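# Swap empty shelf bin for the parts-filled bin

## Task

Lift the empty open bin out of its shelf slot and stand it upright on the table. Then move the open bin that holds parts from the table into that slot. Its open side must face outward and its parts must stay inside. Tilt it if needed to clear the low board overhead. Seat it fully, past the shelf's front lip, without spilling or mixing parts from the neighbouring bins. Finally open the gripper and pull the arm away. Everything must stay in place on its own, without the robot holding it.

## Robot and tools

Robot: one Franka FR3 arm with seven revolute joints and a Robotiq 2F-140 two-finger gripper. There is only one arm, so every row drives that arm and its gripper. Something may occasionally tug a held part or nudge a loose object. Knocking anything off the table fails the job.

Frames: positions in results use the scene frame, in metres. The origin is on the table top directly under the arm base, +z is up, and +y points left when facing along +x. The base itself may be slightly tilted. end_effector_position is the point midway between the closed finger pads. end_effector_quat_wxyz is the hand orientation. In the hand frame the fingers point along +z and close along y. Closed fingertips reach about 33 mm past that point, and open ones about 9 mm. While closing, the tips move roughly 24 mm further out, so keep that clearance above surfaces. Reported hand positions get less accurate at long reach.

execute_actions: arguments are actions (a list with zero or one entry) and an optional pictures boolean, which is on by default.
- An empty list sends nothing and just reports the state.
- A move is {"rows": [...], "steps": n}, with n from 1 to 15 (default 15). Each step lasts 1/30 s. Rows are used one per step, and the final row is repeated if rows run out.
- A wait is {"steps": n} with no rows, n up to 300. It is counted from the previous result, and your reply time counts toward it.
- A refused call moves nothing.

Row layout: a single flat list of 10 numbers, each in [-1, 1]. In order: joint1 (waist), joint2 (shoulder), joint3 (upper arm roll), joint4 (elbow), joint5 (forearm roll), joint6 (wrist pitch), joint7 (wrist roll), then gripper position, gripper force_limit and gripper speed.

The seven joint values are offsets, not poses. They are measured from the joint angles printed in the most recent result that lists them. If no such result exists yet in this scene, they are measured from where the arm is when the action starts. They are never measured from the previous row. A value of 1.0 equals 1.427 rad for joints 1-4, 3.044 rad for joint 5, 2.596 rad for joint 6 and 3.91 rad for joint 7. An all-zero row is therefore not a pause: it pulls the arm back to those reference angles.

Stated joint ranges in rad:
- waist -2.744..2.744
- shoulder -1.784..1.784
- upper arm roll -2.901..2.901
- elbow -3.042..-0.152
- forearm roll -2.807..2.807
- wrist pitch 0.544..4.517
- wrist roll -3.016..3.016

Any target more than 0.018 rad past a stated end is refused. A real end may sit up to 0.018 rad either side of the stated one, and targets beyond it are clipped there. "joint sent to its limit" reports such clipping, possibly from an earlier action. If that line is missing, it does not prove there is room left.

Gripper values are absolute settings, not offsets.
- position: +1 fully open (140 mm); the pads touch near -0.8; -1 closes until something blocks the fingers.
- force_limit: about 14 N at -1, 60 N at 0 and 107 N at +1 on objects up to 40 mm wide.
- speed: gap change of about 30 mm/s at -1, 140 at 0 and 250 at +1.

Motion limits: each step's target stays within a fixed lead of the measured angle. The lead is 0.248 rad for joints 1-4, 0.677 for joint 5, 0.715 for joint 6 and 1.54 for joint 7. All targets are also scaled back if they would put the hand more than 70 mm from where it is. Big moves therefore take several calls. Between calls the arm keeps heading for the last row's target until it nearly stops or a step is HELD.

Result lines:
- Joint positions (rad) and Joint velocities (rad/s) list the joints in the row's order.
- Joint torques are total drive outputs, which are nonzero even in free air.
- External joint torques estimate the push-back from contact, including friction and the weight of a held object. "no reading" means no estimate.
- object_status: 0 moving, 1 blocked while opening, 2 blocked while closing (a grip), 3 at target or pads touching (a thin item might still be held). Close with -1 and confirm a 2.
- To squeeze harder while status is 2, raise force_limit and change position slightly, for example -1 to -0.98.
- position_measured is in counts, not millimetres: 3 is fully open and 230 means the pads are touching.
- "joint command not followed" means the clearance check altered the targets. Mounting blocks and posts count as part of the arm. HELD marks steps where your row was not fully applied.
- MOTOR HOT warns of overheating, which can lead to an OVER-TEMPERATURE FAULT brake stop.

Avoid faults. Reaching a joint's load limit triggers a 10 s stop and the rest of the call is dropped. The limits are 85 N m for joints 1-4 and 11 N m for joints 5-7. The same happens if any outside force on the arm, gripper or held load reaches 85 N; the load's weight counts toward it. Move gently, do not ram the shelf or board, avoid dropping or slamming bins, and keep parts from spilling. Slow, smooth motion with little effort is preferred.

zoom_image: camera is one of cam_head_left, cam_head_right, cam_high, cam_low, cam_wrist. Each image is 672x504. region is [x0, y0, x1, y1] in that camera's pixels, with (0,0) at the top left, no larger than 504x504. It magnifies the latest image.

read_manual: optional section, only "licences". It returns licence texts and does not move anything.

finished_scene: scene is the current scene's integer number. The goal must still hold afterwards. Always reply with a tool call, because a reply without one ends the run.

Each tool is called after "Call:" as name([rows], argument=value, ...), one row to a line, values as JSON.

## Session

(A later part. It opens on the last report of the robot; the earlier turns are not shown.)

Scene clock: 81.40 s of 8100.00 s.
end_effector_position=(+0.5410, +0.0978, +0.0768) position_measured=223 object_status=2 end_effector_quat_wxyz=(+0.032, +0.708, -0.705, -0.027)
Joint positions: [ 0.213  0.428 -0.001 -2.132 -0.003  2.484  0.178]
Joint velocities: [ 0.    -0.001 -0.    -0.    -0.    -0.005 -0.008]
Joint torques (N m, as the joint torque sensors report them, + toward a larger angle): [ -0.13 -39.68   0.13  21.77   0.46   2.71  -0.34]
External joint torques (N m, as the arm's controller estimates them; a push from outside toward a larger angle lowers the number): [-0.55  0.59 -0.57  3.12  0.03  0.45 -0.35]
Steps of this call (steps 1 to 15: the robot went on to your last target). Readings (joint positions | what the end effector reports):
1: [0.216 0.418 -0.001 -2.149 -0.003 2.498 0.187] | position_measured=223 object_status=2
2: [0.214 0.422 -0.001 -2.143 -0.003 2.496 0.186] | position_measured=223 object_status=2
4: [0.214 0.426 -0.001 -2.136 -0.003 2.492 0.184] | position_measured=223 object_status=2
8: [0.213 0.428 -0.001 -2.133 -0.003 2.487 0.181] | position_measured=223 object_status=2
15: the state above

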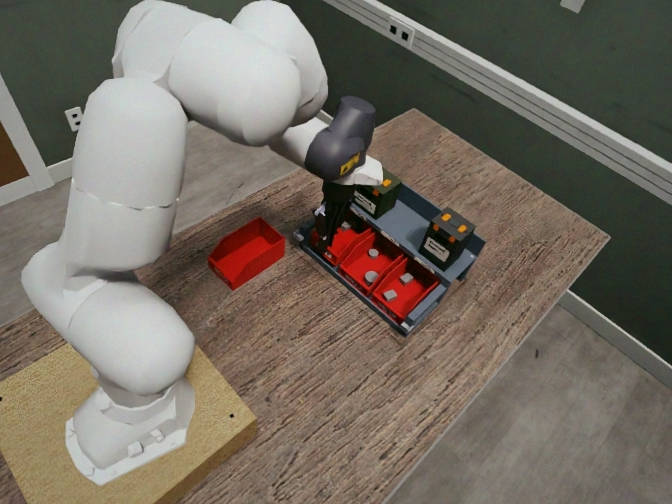

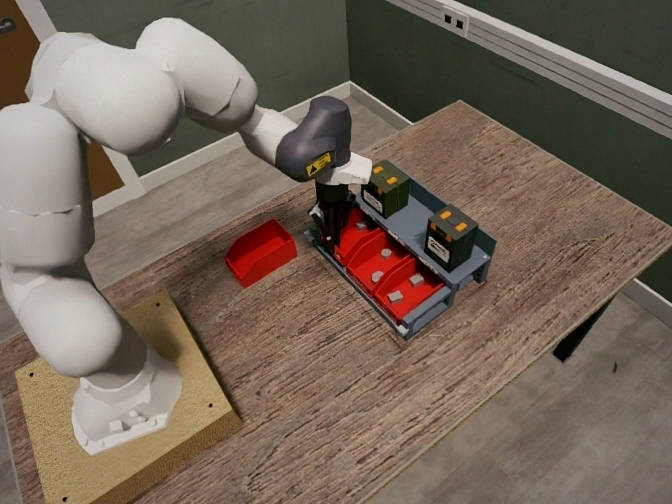

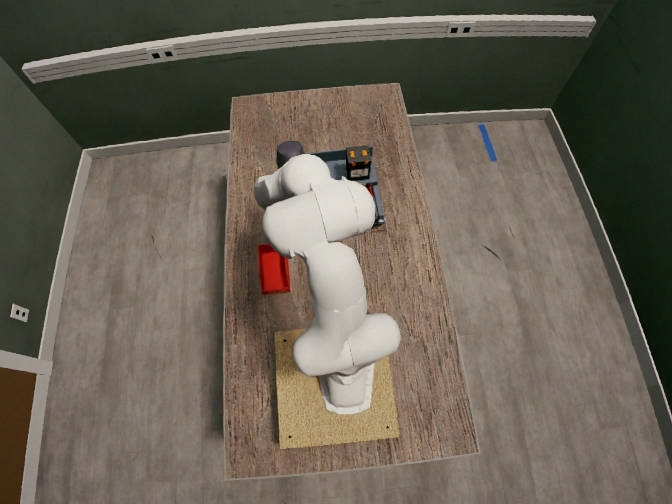

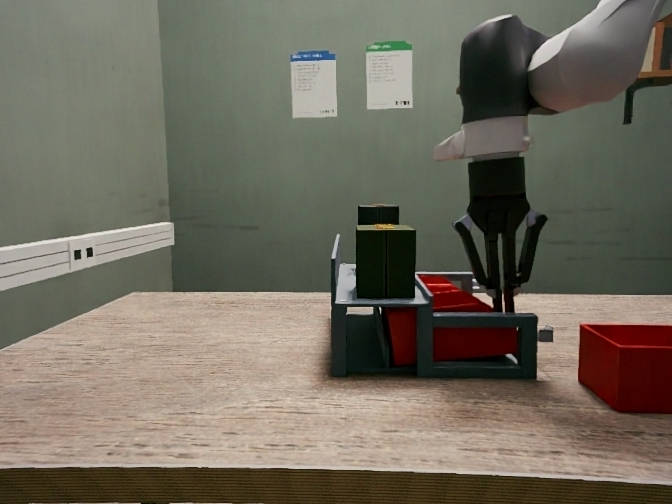

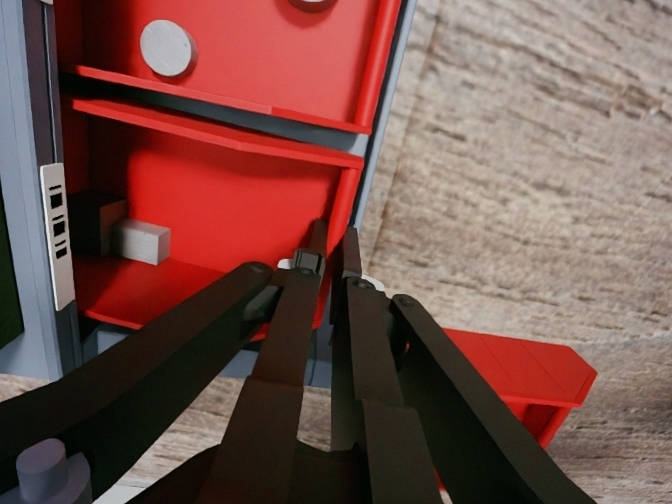

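Call:
execute_actions([
  {"rows":[[0,-0.001,0,-0.015,0,0.022,0,-1,0.8,-0.3],[0,-0.001,0,-0.015,0,0.022,0,-1,0.8,-0.3],[0,-0.001,0,-0.015,0,0.022,0,-1,0.8,-0.3],[0,-0.002,0,-0.03,0,0.04,0,-1,0.8,-0.3],[0,-0.002,0,-0.03,0,0.04,0,-1,0.8,-0.3],[0,-0.002,0,-0.03,0,0.04,0,-1,0.8,-0.3],[0,-0.003,0,-0.046,0,0.057,0,-1,0.8,-0.3],[0,-0.003,0,-0.046,0,0.057,0,-1,0.8,-0.3],[0,-0.003,0,-0.046,0,0.057,0,-1,0.8,-0.3],[0,-0.004,0,-0.06,0,0.075,0,-1,0.8,-0.3],[0,-0.004,0,-0.06,0,0.075,0,-1,0.8,-0.3],[0,-0.004,0,-0.06,0,0.075,0,-1,0.8,-0.3],[0,-0.004,0,-0.06,0,0.075,0,-1,0.8,-0.3],[0,-0.004,0,-0.06,0,0.075,0,-1,0.8,-0.3],[0,-0.005,0,-0.077,0,0.075,0,-1,0.8,-0.3]]},
], pictures=false)

Call:
execute_actions([
  {"steps":15},
], pictures=false)

Call:
execute_actions([
  {"rows":[[0,0,0,0,0,0,0,-0.3,0.5,-0.3]],"steps":12},
], pictures=false)

Call:
execute_actions([
  {"rows":[[0,-0.1,0,-0.02,0,-0.05,0,-0.3,0.5,-0.3],[0,-0.1,0,-0.02,0,-0.05,0,-0.3,0.5,-0.3],[0,-0.1,0,-0.02,0,-0.05,0,-0.3,0.5,-0.3],[0,-0.1,0,-0.02,0,-0.05,0,-0.3,0.5,-0.3],[0,-0.1,0,-0.02,0,-0.05,0,-0.3,0.5,-0.3],[0,-0.45,0,-0.15,0,-0.17,0,-0.3,0.5,-0.3]]},
], pictures=false)

Call:
execute_actions([
  {"steps":15},
])

Scene clock: 86.70 s of 8100.00 s.
end_effector_position=(+0.5406, +0.0980, +0.0610) position_measured=223 object_status=2 end_effector_quat_wxyz=(+0.001, +0.709, -0.705, -0.005)
Joint positions: [ 0.213  0.424 -0.001 -2.219 -0.003  2.644  0.176]
Joint velocities: [ 0.    -0.057 -0.001 -0.214 -0.     0.213  0.   ]
Joint torques (N m, as the joint torque sensors report them, + toward a larger angle): [  0.12 -36.98   0.38  15.43   0.28   2.66   0.09]
External joint torques (N m, as the arm's controller estimates them; a push from outside toward a larger angle lowers the number): [-0.36 -0.81 -0.39  0.09 -0.01  0.75  0.08]
Steps of this call (steps 1 to 15: the robot went on to your last target; steps 16 to 90: nothing new was sent; then 1.80 s passed at rest; steps 91 to 105: all 15 steps of this action). Readings (joint positions | what the end effector reports):
91: [0.213 0.428 -0.001 -2.135 -0.003 2.491 0.176] | position_measured=223 object_status=2
92: [0.213 0.428 -0.001 -2.141 -0.003 2.499 0.176] | position_measured=223 object_status=2
94: [0.213 0.427 -0.001 -2.152 -0.003 2.518 0.176] | position_measured=223 object_status=2
98: [0.213 0.426 -0.001 -2.181 -0.003 2.567 0.176] | position_measured=223 object_status=2
105: the state above

Scene clock: 87.20 s of 8100.00 s.
end_effector_position=(+0.5365, +0.0973, +0.0567) position_measured=223 object_status=2 end_effector_quat_wxyz=(-0.002, +0.709, -0.705, -0.003)
Joint positions: [ 0.213  0.423 -0.001 -2.24  -0.003  2.672  0.176]
Joint velocities: [ 0.     0.     0.    -0.001 -0.     0.007  0.   ]
Joint torques (N m, as the joint torque sensors report them, + toward a larger angle): [  1.23 -38.23   0.75  19.19   0.33   3.34   0.09]
External joint torques (N m, as the arm's controller estimates them; a push from outside toward a larger angle lowers the number): [ 0.79  0.59  0.03  1.84 -0.02  0.85  0.09]
Steps of this call (steps 1 to 15: the robot went on to your last target). Readings (joint positions | what the end effector reports):
1: [0.213 0.424 -0.001 -2.225 -0.003 2.650 0.176] | position_measured=223 object_status=2
2: [0.213 0.423 -0.001 -2.231 -0.003 2.655 0.176] | position_measured=223 object_status=2
4: [0.213 0.423 -0.001 -2.237 -0.003 2.661 0.176] | position_measured=223 object_status=2
8: [0.213 0.423 -0.001 -2.240 -0.003 2.668 0.176] | position_measured=223 object_status=2
15: the state above

Scene clock: 87.60 s of 8100.00 s.
end_effector_position=(+0.5365, +0.0973, +0.0567) position_measured=167 object_status=0 end_effector_quat_wxyz=(-0.002, +0.709, -0.705, -0.003)
Joint positions: [ 0.213  0.423 -0.001 -2.24  -0.003  2.672  0.176]
Joint velocities: [ 0.001  0.    -0.001 -0.001  0.     0.001  0.001]
Joint torques (N m, as the joint torque sensors report them, + toward a larger angle): [  0.   -37.27  -0.58  18.14   0.35   2.7   -0.05]
External joint torques (N m, as the arm's controller estimates them; a push from outside toward a larger angle lowers the number): [-0.38  1.54 -1.26  0.81  0.    0.21 -0.05]
Steps of this call (steps 1 to 12: all 12 steps of this action). Readings (joint positions | what the end effector reports):
1: [0.213 0.423 -0.001 -2.240 -0.003 2.672 0.176] | position_measured=223 object_status=0
2: [0.213 0.423 -0.001 -2.240 -0.003 2.672 0.176] | position_measured=223 object_status=0
4: [0.213 0.423 -0.001 -2.240 -0.003 2.672 0.176] | position_measured=207 object_status=0
8: [0.213 0.423 -0.001 -2.240 -0.003 2.672 0.176] | position_measured=184 object_status=0
12: the state above

Scene clock: 88.10 s of 8100.00 s.
end_effector_position=(+0.4734, +0.0838, +0.2490) position_measured=167 object_status=3 end_effector_quat_wxyz=(-0.018, +0.709, -0.705, +0.008)
Joint positions: [ 0.213 -0.161 -0.001 -2.437 -0.003  2.323  0.176]
Joint velocities: [-0.001 -1.091  0.001 -0.004  0.001 -0.476 -0.001]
Joint torques (N m, as the joint torque sensors report them, + toward a larger angle): [ 0.03 -5.69  0.94 11.78  0.54  0.79 -0.04]
External joint torques (N m, as the arm's controller estimates them; a push from outside toward a larger angle lowers the number): [ 0.   -1.57  1.04 -0.68 -0.07 -0.33 -0.03]
Steps of this call (steps 1 to 15: all 15 steps of this action). Readings (joint positions | what the end effector reports):
1: [0.213 0.409 -0.001 -2.250 -0.003 2.653 0.176] | position_measured=167 object_status=0
2: [0.213 0.376 -0.001 -2.263 -0.003 2.630 0.176] | position_measured=167 object_status=0
4: [0.213 0.319 -0.001 -2.266 -0.003 2.602 0.176] | position_measured=167 object_status=0
8: [0.213 0.200 -0.001 -2.333 -0.003 2.514 0.176] | position_measured=167 object_status=3
15: the state above

Scene clock: 88.60 s of 8100.00 s.
end_effector_position=(+0.4494, +0.0792, +0.2616) position_measured=167 object_status=3 end_effector_quat_wxyz=(-0.001, +0.709, -0.705, -0.004)
Joint positions: [ 0.213 -0.22  -0.001 -2.452 -0.003  2.238  0.176]
Joint velocities: [ 0.    -0.     0.    -0.     0.001 -0.028 -0.   ]
Joint torques (N m, as the joint torque sensors report them, + toward a larger angle): [ -0.02 -20.16  -0.27  22.03   0.63   2.27  -0.12]
External joint torques (N m, as the arm's controller estimates them; a push from outside toward a larger angle lowers the number): [-0.3   2.96 -0.4  -0.77  0.   -0.23 -0.12]
Steps of this call (steps 1 to 15: the robot went on to your last target). Readings (joint positions | what the end effector reports):
1: [0.213 -0.190 -0.001 -2.437 -0.003 2.309 0.176] | position_measured=167 object_status=3
2: [0.213 -0.207 -0.001 -2.438 -0.003 2.297 0.176] | position_measured=167 object_status=3
4: [0.213 -0.220 -0.001 -2.442 -0.003 2.278 0.176] | position_measured=167 object_status=3
8: [0.213 -0.220 -0.001 -2.451 -0.003 2.253 0.176] | position_measured=167 object_status=3
15: the state above

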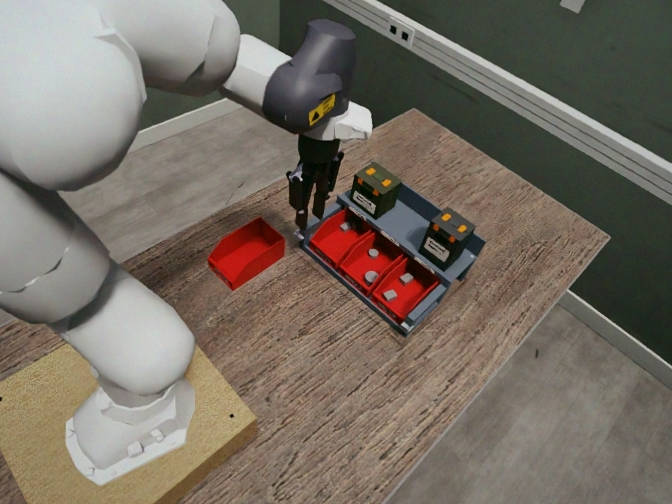

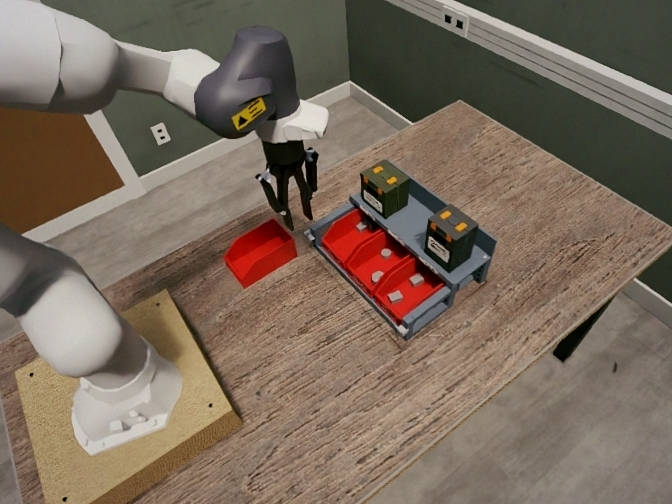

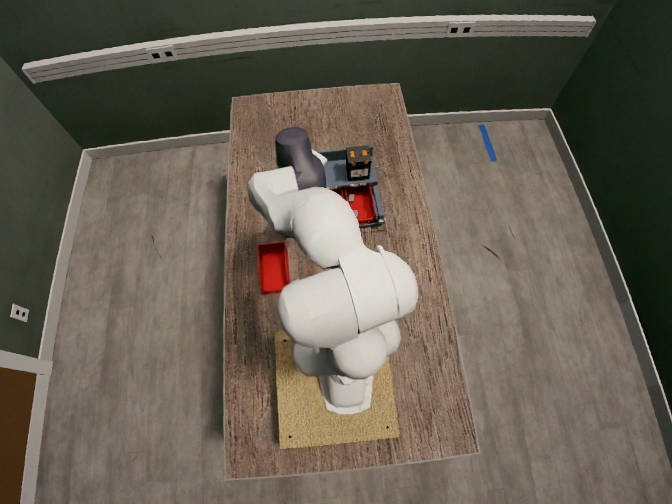

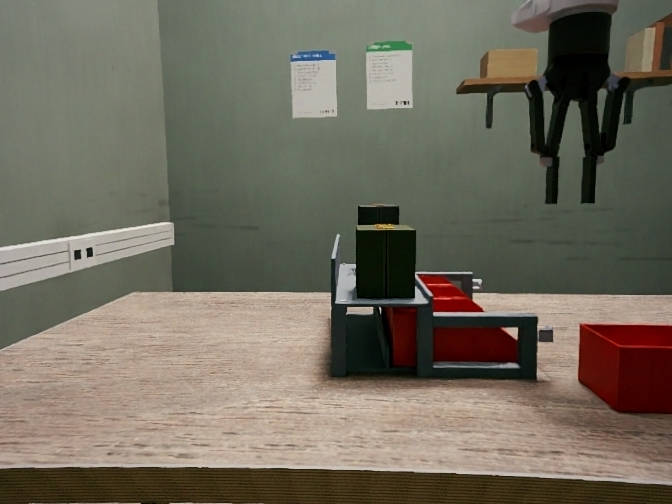

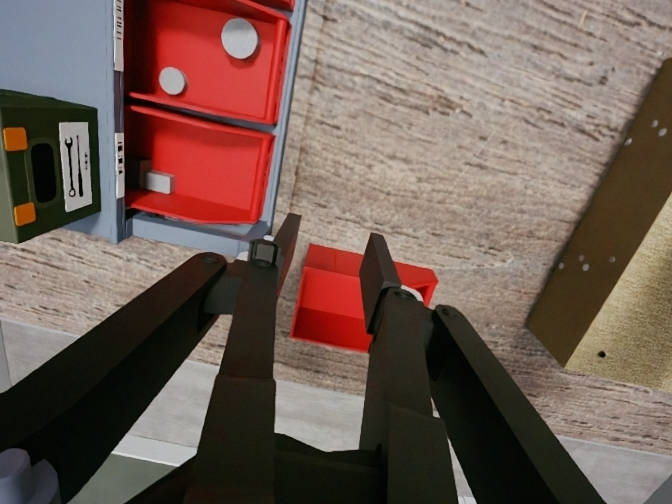

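Call:
finished_scene(scene=1)

The scene is finished: the task was done.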